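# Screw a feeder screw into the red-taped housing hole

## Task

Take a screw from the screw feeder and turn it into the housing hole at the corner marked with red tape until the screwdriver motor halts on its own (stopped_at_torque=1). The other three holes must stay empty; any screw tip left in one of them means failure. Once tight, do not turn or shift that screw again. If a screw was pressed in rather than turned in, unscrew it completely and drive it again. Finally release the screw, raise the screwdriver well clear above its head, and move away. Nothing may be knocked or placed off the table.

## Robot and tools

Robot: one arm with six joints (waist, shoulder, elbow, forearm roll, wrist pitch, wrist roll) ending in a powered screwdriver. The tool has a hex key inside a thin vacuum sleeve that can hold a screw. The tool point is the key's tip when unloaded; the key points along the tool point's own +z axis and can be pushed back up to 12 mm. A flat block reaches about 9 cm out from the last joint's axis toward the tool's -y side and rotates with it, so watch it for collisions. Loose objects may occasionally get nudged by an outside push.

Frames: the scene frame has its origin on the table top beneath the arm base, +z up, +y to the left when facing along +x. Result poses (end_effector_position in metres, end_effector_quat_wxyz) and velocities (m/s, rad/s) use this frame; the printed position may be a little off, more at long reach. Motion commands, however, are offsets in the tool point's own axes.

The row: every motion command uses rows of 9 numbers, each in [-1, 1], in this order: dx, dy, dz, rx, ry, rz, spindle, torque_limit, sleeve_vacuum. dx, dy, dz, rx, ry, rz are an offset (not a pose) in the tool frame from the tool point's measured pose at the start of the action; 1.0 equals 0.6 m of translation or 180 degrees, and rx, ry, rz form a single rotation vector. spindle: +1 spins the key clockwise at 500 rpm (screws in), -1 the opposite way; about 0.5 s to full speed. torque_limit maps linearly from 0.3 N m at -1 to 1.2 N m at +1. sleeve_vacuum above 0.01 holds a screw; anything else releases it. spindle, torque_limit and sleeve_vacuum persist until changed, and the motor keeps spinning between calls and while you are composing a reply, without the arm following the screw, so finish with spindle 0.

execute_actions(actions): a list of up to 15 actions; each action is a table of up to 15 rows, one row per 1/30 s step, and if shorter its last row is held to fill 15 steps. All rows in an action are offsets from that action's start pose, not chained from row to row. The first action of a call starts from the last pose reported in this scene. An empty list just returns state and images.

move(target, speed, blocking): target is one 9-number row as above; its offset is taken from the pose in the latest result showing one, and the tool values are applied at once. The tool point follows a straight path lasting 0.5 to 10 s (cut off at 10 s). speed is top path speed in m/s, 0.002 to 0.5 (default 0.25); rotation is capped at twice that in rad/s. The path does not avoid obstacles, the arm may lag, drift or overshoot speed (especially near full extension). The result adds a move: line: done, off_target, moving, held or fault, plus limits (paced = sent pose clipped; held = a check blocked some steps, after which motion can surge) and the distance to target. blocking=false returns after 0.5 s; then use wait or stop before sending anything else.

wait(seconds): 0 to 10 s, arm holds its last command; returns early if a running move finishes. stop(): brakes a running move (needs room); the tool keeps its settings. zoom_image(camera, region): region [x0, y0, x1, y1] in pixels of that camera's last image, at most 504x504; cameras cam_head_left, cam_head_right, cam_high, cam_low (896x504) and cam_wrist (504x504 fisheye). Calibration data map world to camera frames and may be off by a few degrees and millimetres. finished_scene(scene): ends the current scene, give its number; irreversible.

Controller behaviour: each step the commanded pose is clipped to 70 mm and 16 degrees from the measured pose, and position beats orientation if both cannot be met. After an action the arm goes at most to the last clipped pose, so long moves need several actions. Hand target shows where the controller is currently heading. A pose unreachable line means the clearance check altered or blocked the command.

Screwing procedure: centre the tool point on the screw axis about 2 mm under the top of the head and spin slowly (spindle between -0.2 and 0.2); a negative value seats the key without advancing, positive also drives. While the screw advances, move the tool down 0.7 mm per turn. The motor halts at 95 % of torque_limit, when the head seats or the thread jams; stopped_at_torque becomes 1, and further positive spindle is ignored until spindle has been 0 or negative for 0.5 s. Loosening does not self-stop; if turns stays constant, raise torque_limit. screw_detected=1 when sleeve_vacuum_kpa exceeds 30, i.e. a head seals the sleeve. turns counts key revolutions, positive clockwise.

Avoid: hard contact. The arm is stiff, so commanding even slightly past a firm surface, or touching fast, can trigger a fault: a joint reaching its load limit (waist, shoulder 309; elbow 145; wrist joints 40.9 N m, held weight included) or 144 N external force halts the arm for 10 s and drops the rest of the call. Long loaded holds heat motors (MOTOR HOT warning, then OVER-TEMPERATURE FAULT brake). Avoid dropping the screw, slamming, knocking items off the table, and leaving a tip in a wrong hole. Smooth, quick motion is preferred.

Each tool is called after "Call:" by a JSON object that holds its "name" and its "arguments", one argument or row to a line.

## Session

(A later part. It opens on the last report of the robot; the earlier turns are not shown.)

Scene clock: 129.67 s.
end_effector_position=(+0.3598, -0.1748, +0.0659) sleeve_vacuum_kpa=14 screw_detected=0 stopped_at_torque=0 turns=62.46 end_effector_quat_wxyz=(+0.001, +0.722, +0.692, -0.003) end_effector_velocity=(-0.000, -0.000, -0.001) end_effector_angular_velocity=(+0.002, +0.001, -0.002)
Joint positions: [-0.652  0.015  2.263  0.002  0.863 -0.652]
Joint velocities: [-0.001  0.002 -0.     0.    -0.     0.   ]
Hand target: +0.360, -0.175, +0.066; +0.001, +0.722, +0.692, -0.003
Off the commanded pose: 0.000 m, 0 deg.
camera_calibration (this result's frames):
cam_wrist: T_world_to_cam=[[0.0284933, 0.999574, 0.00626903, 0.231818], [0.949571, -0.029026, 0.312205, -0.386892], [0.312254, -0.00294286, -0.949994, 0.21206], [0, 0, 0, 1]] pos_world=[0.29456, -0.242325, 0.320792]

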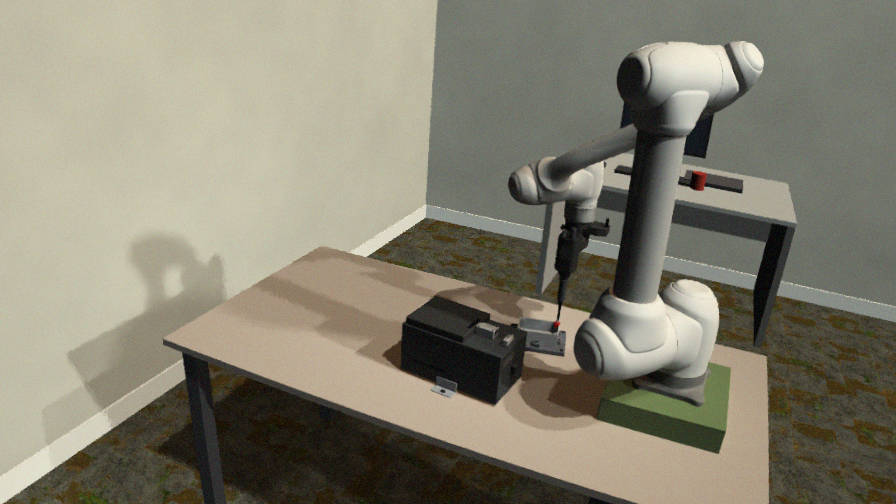

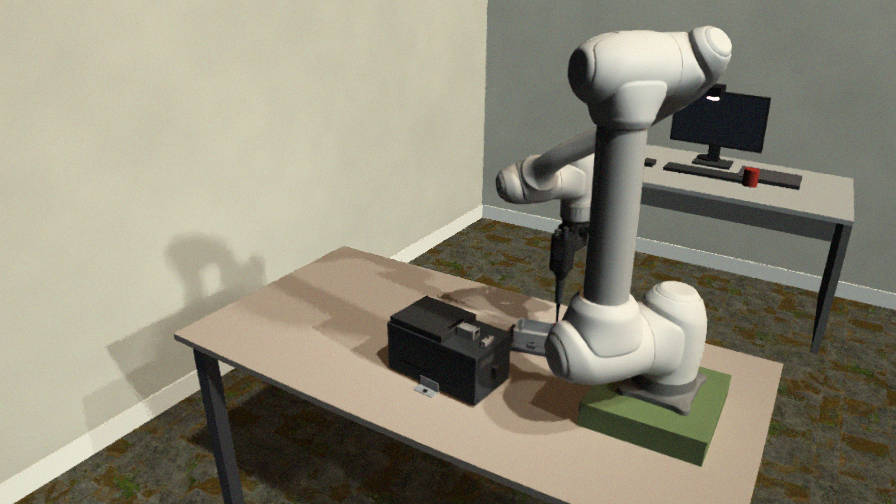

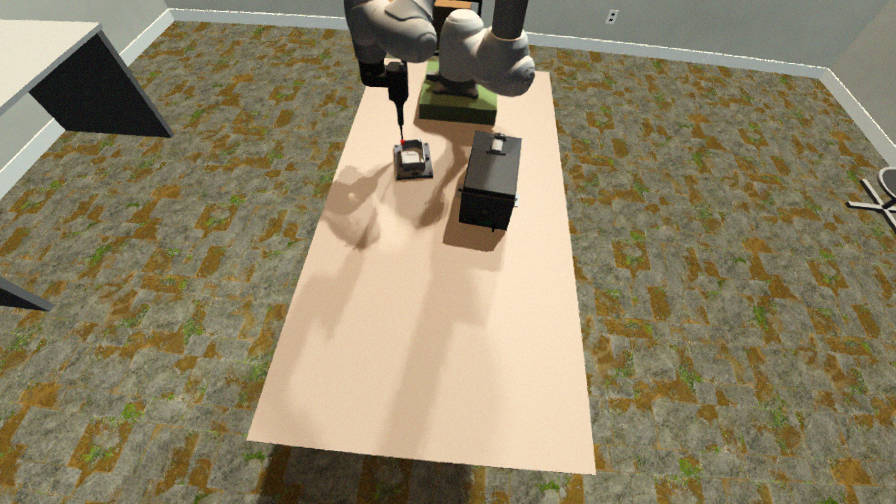

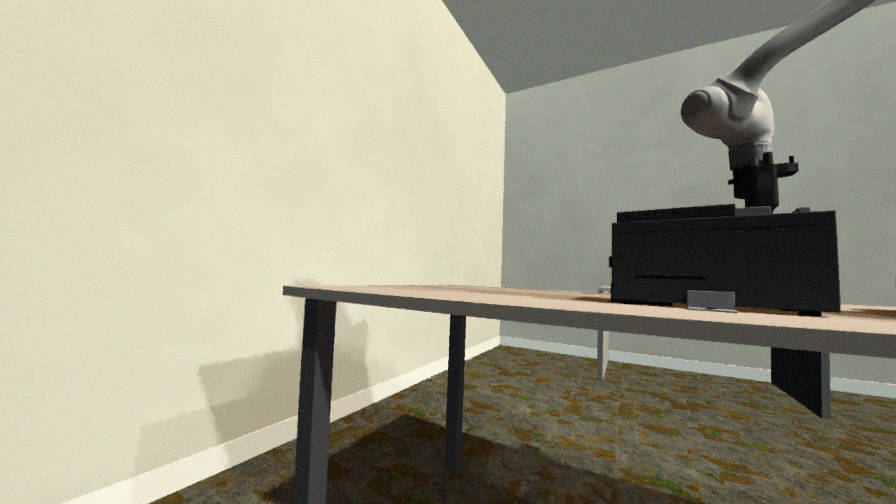

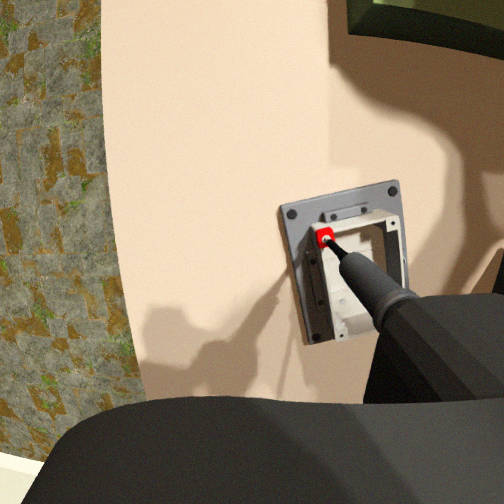

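It caught and threaded away. Follow, re-centering slightly.

Call:
{"name": "move", "arguments": {
  "target": [-0.0009,0,0.018,0,0,0,0.2,0,1],
  "speed": 0.002
}}

Call:
{"name": "wait", "arguments": {
  "seconds": 3
}}

Call:
{"name": "zoom_image", "arguments": {
  "camera": "cam_wrist",
  "region": [310, 220, 345, 255]
}}

Scene clock: 139.73 s.
end_effector_position=(+0.3598, -0.1754, +0.0551) sleeve_vacuum_kpa=40 screw_detected=1 stopped_at_torque=0 turns=71.79 end_effector_quat_wxyz=(+0.001, +0.722, +0.692, -0.003) end_effector_velocity=(+0.001, +0.000, +0.001) end_effector_angular_velocity=(-0.001, -0.002, +0.001)
Joint positions: [-0.653  0.031  2.273  0.002  0.838 -0.653]
Joint velocities: [ 0.001 -0.002  0.     0.001 -0.    -0.   ]
Hand target: +0.360, -0.175, +0.055; +0.001, +0.722, +0.692, -0.003
Off the commanded pose: 0.000 m, 0 deg.
move: done
camera_calibration (this result's frames):
cam_wrist: T_world_to_cam=[[0.0285227, 0.999574, 0.00624548, 0.232509], [0.949577, -0.0290466, 0.312187, -0.383482], [0.312235, -0.00297385, -0.95, 0.201813], [0, 0, 0, 1]] pos_world=[0.294501, -0.242949, 0.309989]

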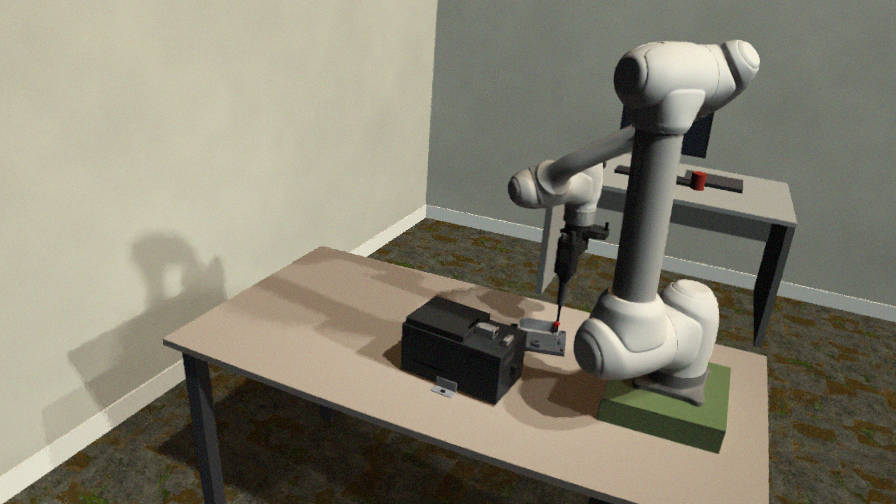

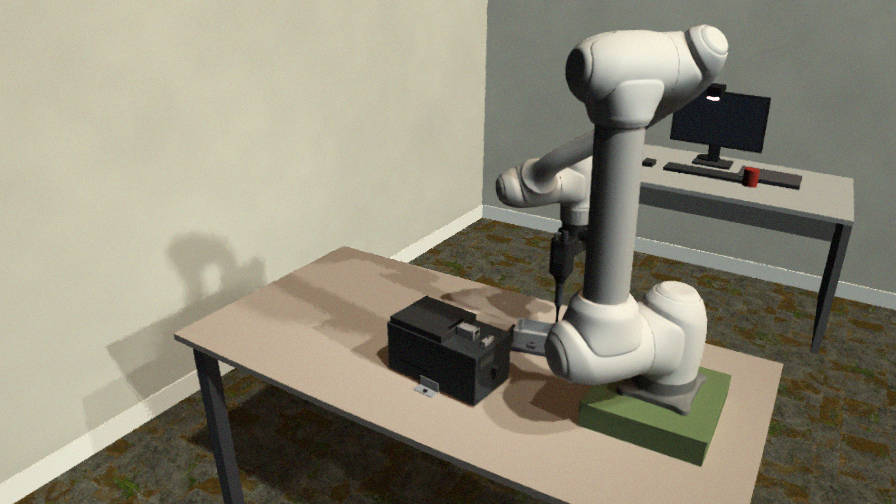

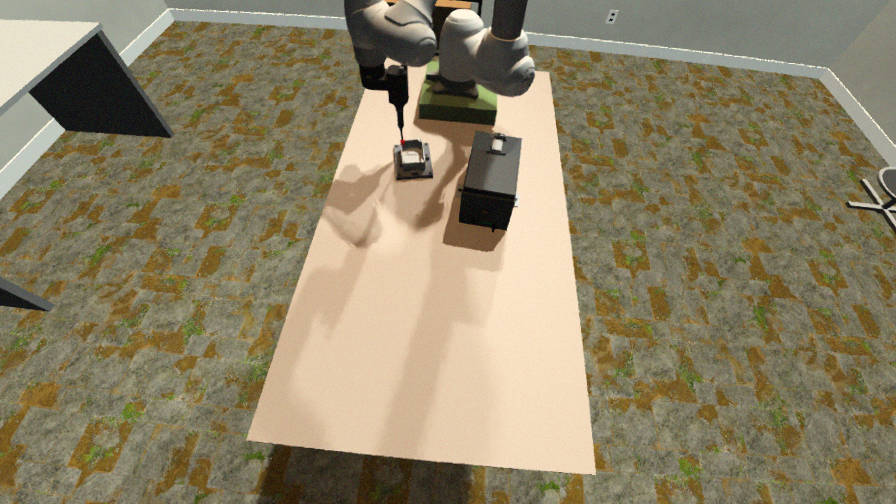

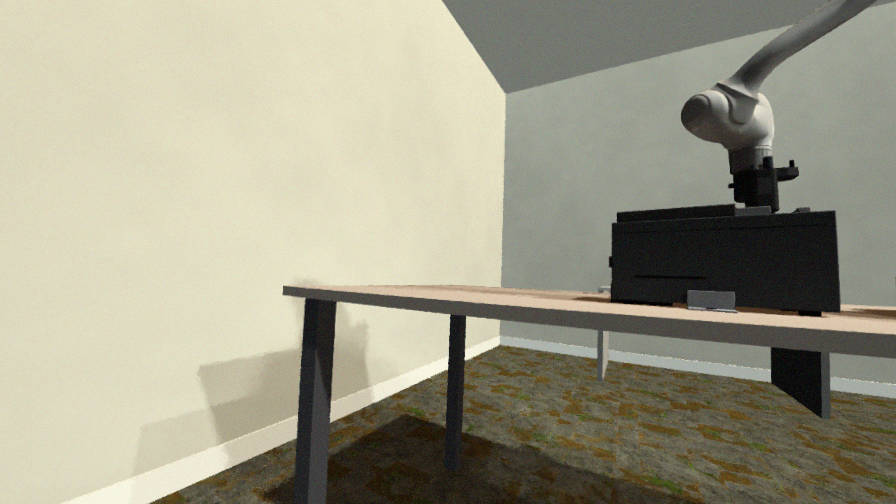

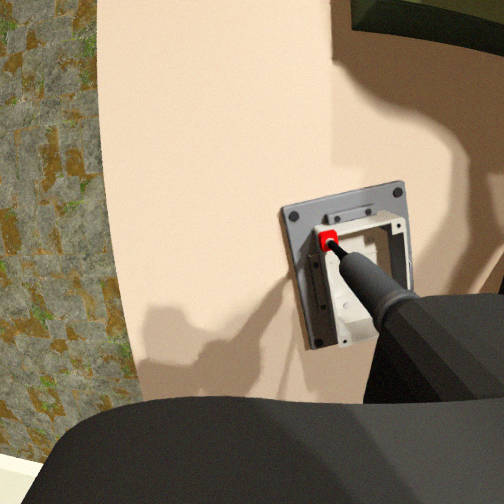

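Scene clock: 142.73 s.
end_effector_position=(+0.3598, -0.1754, +0.0551) sleeve_vacuum_kpa=40 screw_detected=1 stopped_at_torque=1 turns=73.72 end_effector_quat_wxyz=(+0.001, +0.722, +0.692, -0.003) end_effector_velocity=(-0.000, -0.000, -0.001) end_effector_angular_velocity=(+0.000, +0.001, +0.000)
Joint positions: [-0.653  0.031  2.273  0.002  0.838 -0.653]
Joint velocities: [-0.     0.001 -0.    -0.001 -0.    -0.   ]
Hand target: +0.360, -0.175, +0.055; +0.001, +0.722, +0.692, -0.003
Off the commanded pose: 0.000 m, 0 deg.
wait: 3.00 s; at rest by 1.23 s
camera_calibration (this result's frames):
cam_wrist: T_world_to_cam=[[0.0285331, 0.999573, 0.00625066, 0.232504], [0.949573, -0.0290581, 0.312198, -0.383487], [0.312246, -0.00297253, -0.949997, 0.201803], [0, 0, 0, 1]] pos_world=[0.294502, -0.242948, 0.309983]

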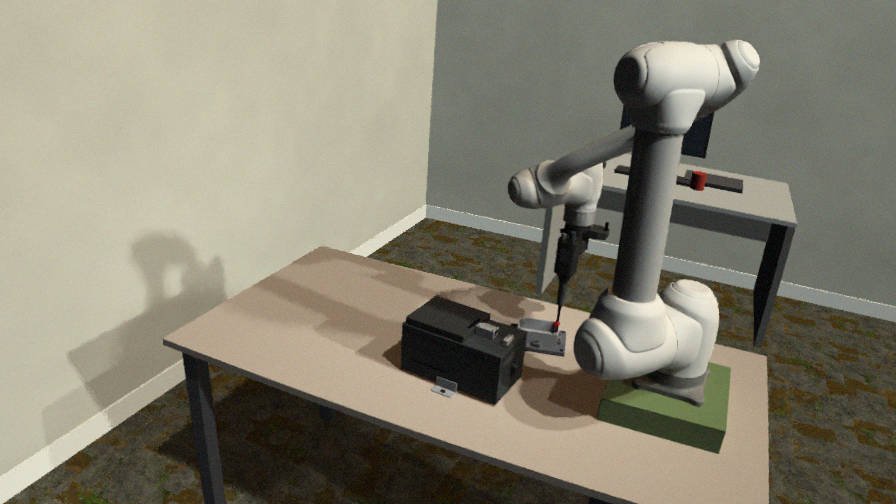

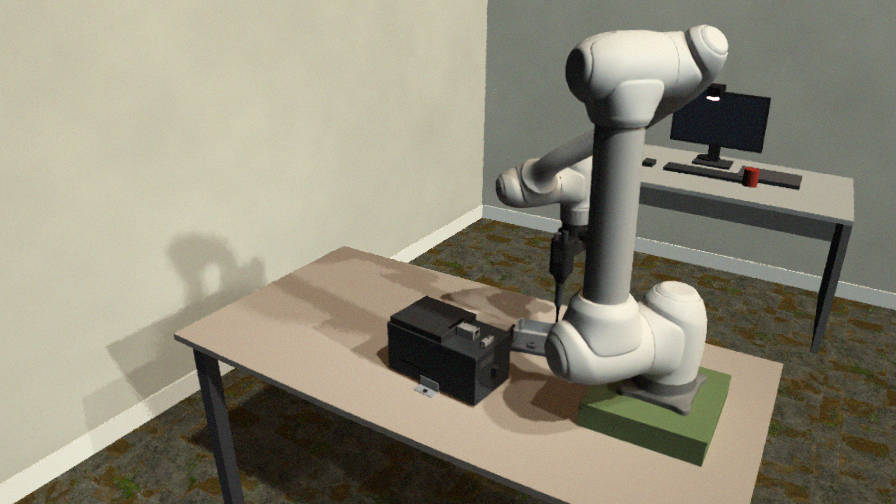

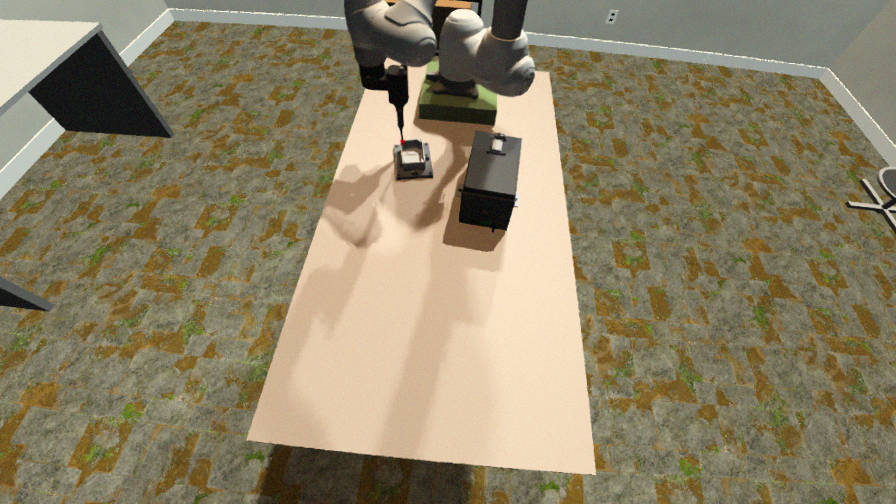

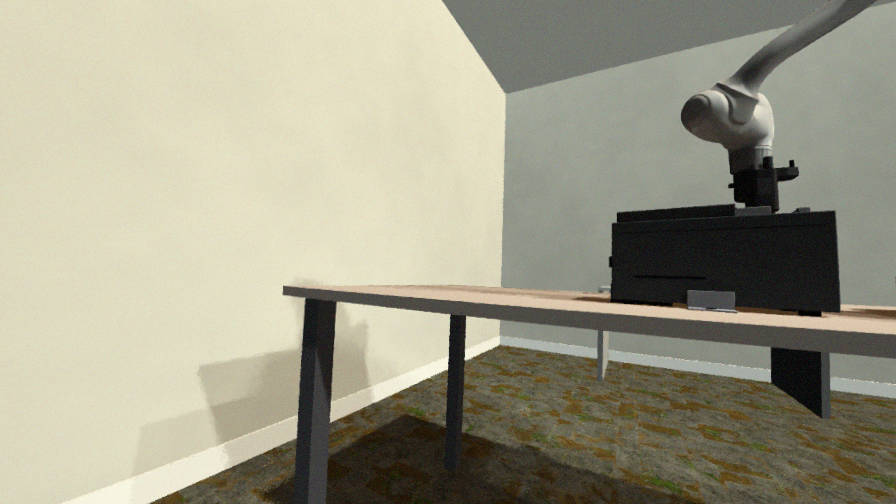

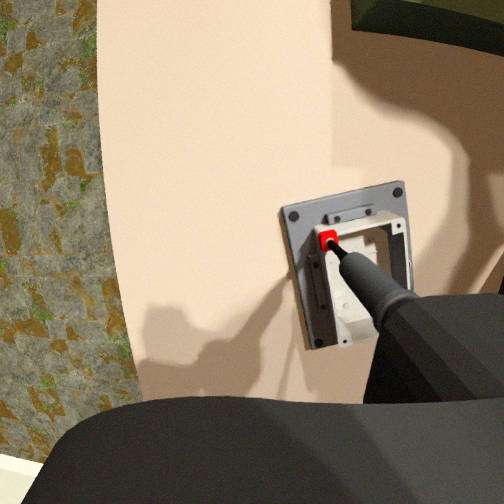

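Region (310, 220, 345, 255) of cam_wrist's 504x504 image, scaled by 14.400, with more detail than that image has.

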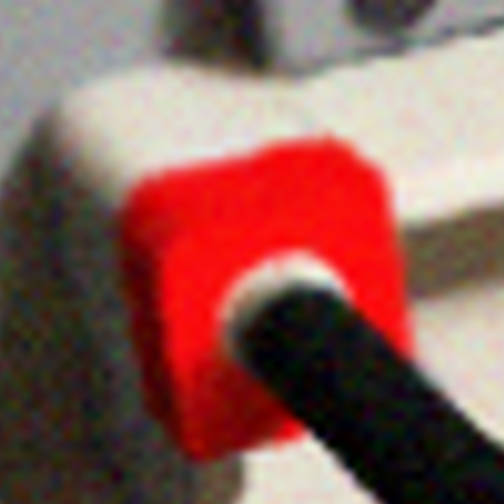

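Call:
{"name": "execute_actions", "arguments": {
  "actions": [
    [[0,0,0,0,0,0,0,0,0]]
  ]
}}

Call:
{"name": "move", "arguments": {
  "target": [0,0,-0.2,0,0,0,0,0,0],
  "speed": 0.15
}}

Call:
{"name": "finished_scene", "arguments": {
  "scene": 1
}}

Scene clock: 145.90 s.
end_effector_position=(+0.3598, -0.1754, +0.0551) sleeve_vacuum_kpa=0 screw_detected=0 stopped_at_torque=1 turns=73.72 end_effector_quat_wxyz=(+0.001, +0.722, +0.692, -0.003) end_effector_velocity=(-0.001, -0.000, -0.001) end_effector_angular_velocity=(+0.001, +0.002, -0.001)
Joint positions: [-0.653  0.031  2.273  0.002  0.838 -0.653]
Joint velocities: [-0.001  0.003 -0.    -0.001 -0.     0.   ]
Hand target: +0.360, -0.175, +0.055; +0.001, +0.722, +0.692, -0.003
Off the commanded pose: 0.000 m, 0 deg.
camera_calibration (this result's frames):
cam_wrist: T_world_to_cam=[[0.0285335, 0.999573, 0.00625277, 0.232503], [0.949573, -0.0290592, 0.312195, -0.383486], [0.312244, -0.00297056, -0.949997, 0.201805], [0, 0, 0, 1]] pos_world=[0.294502, -0.242948, 0.309983]

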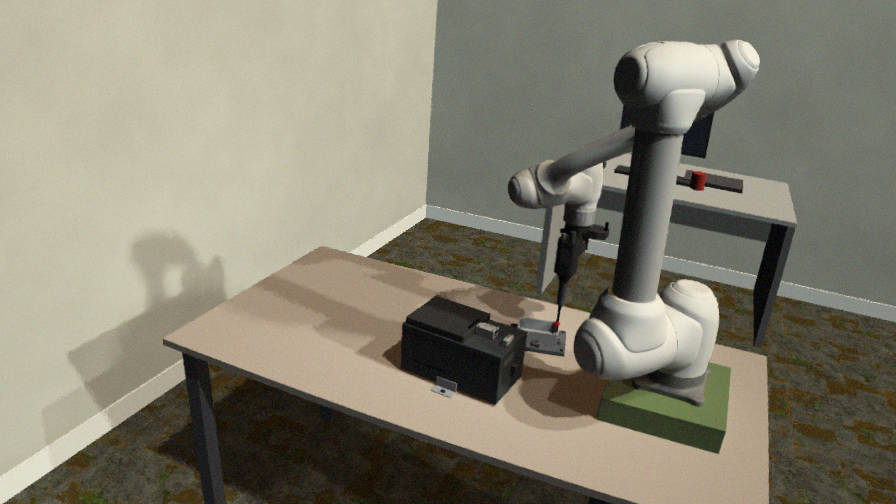

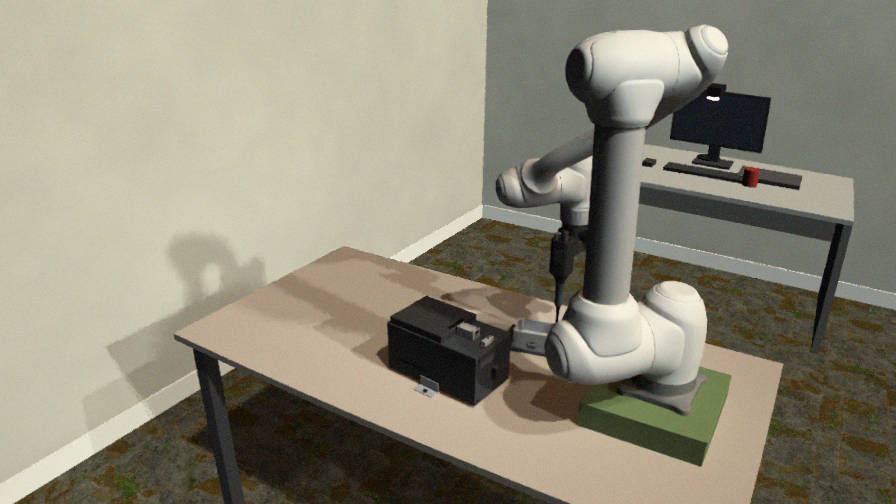

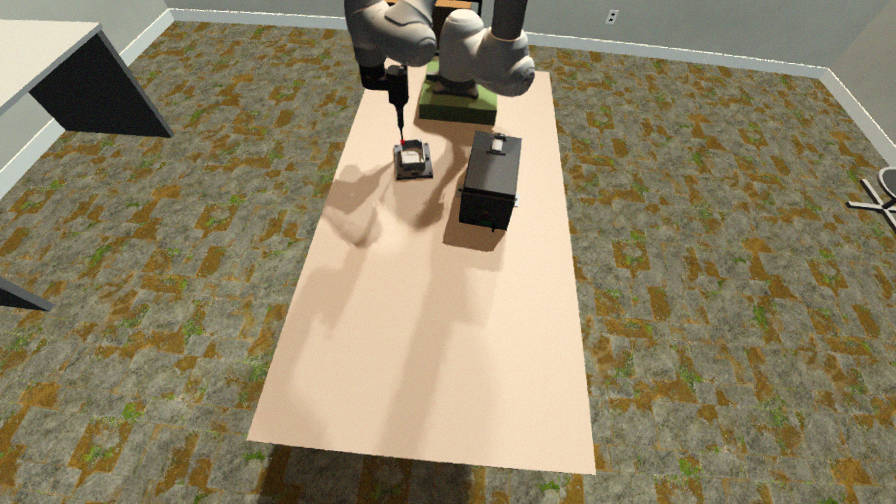

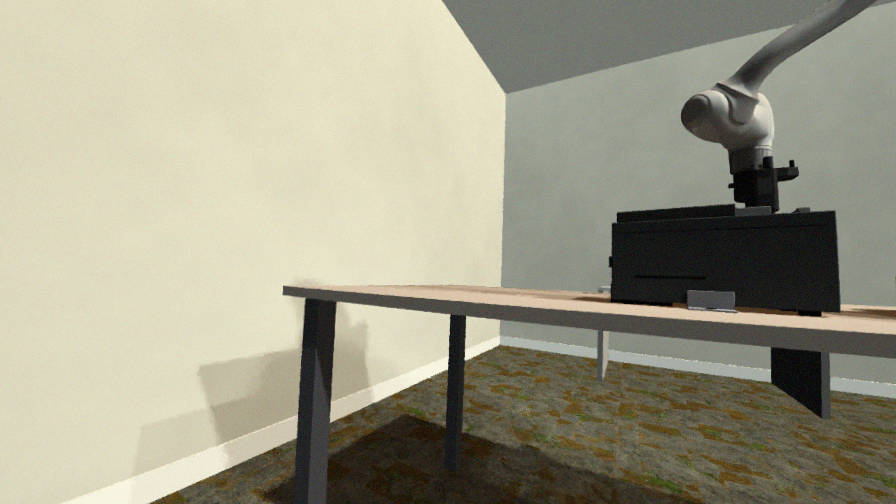

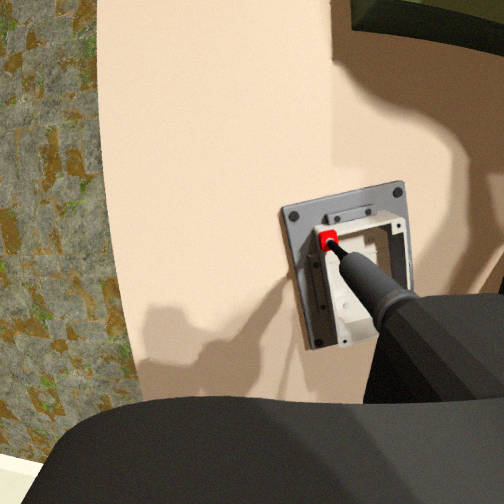

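Scene clock: 147.07 s.
end_effector_position=(+0.3602, -0.1744, +0.1752) sleeve_vacuum_kpa=0 screw_detected=0 stopped_at_torque=1 turns=73.72 end_effector_quat_wxyz=(+0.001, +0.722, +0.692, -0.003) end_effector_velocity=(+0.000, +0.000, +0.000) end_effector_angular_velocity=(+0.001, +0.000, +0.000)
Joint positions: [-0.653 -0.105  2.141  0.002  1.105 -0.653]
Joint velocities: [ 0.     0.    -0.001  0.001  0.002 -0.   ]
Hand target: +0.360, -0.174, +0.175; +0.001, +0.722, +0.692, -0.003
Off the commanded pose: 0.000 m, 0 deg.
move: done
camera_calibration (this result's frames):
cam_wrist: T_world_to_cam=[[0.0281702, 0.999581, 0.00657877, 0.230733], [0.949531, -0.0288154, 0.312346, -0.421306], [0.312405, -0.00255212, -0.949946, 0.315727], [0, 0, 0, 1]] pos_world=[0.294908, -0.241971, 0.429999]

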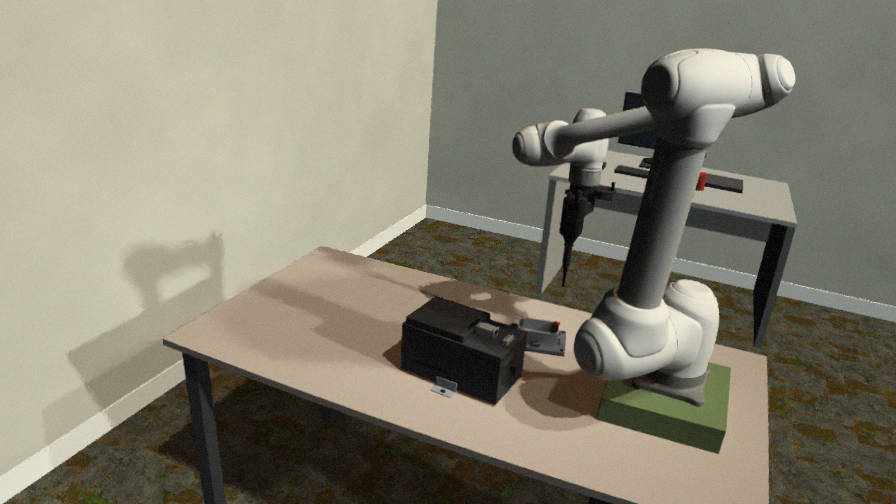

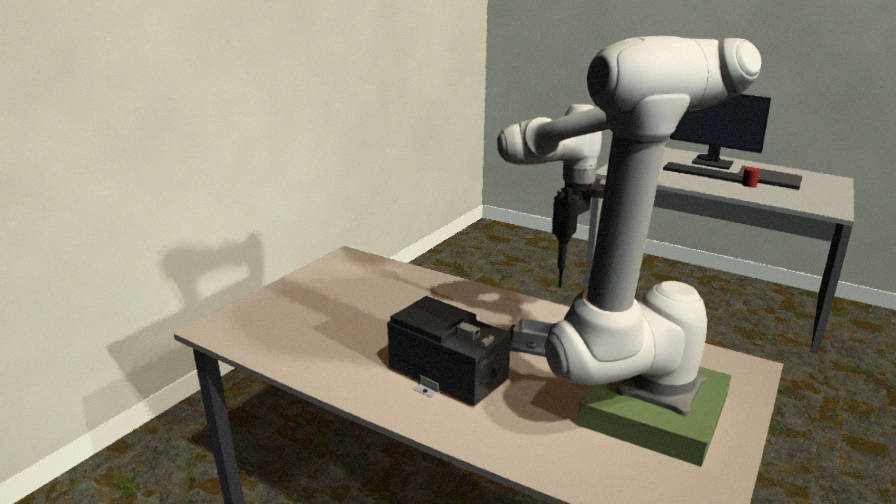

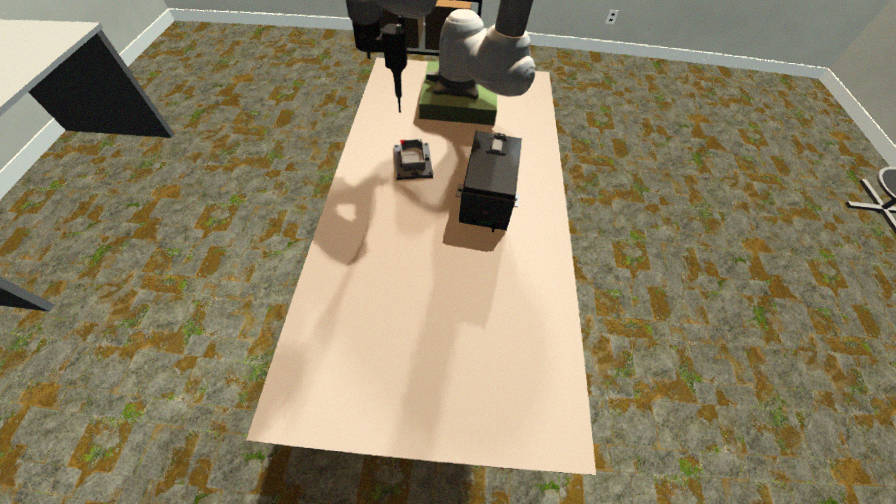

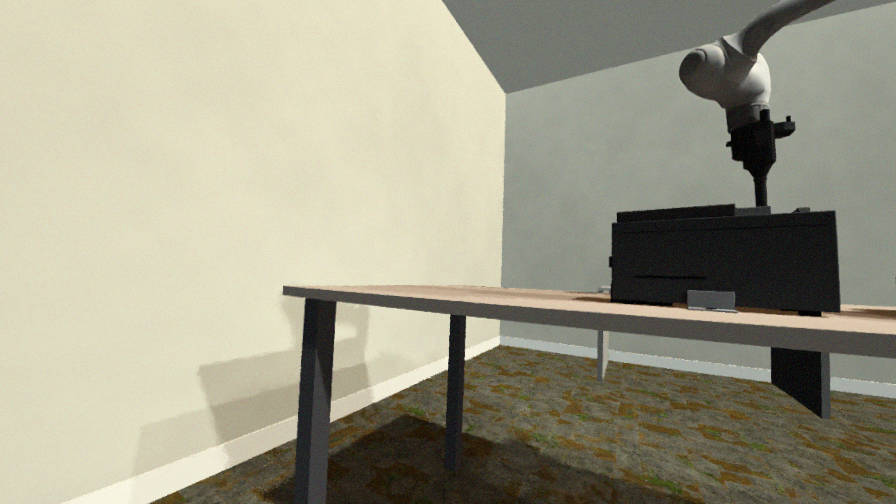

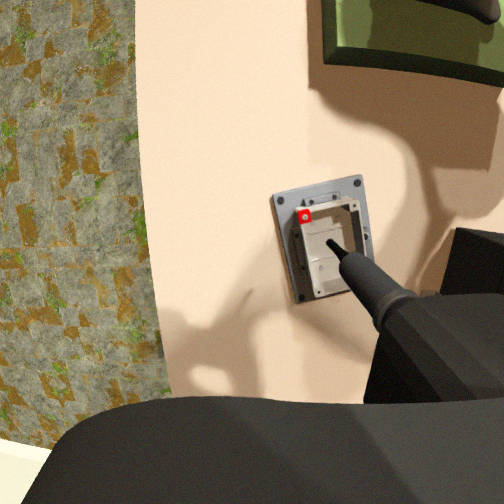

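The scene is finished: the task was done.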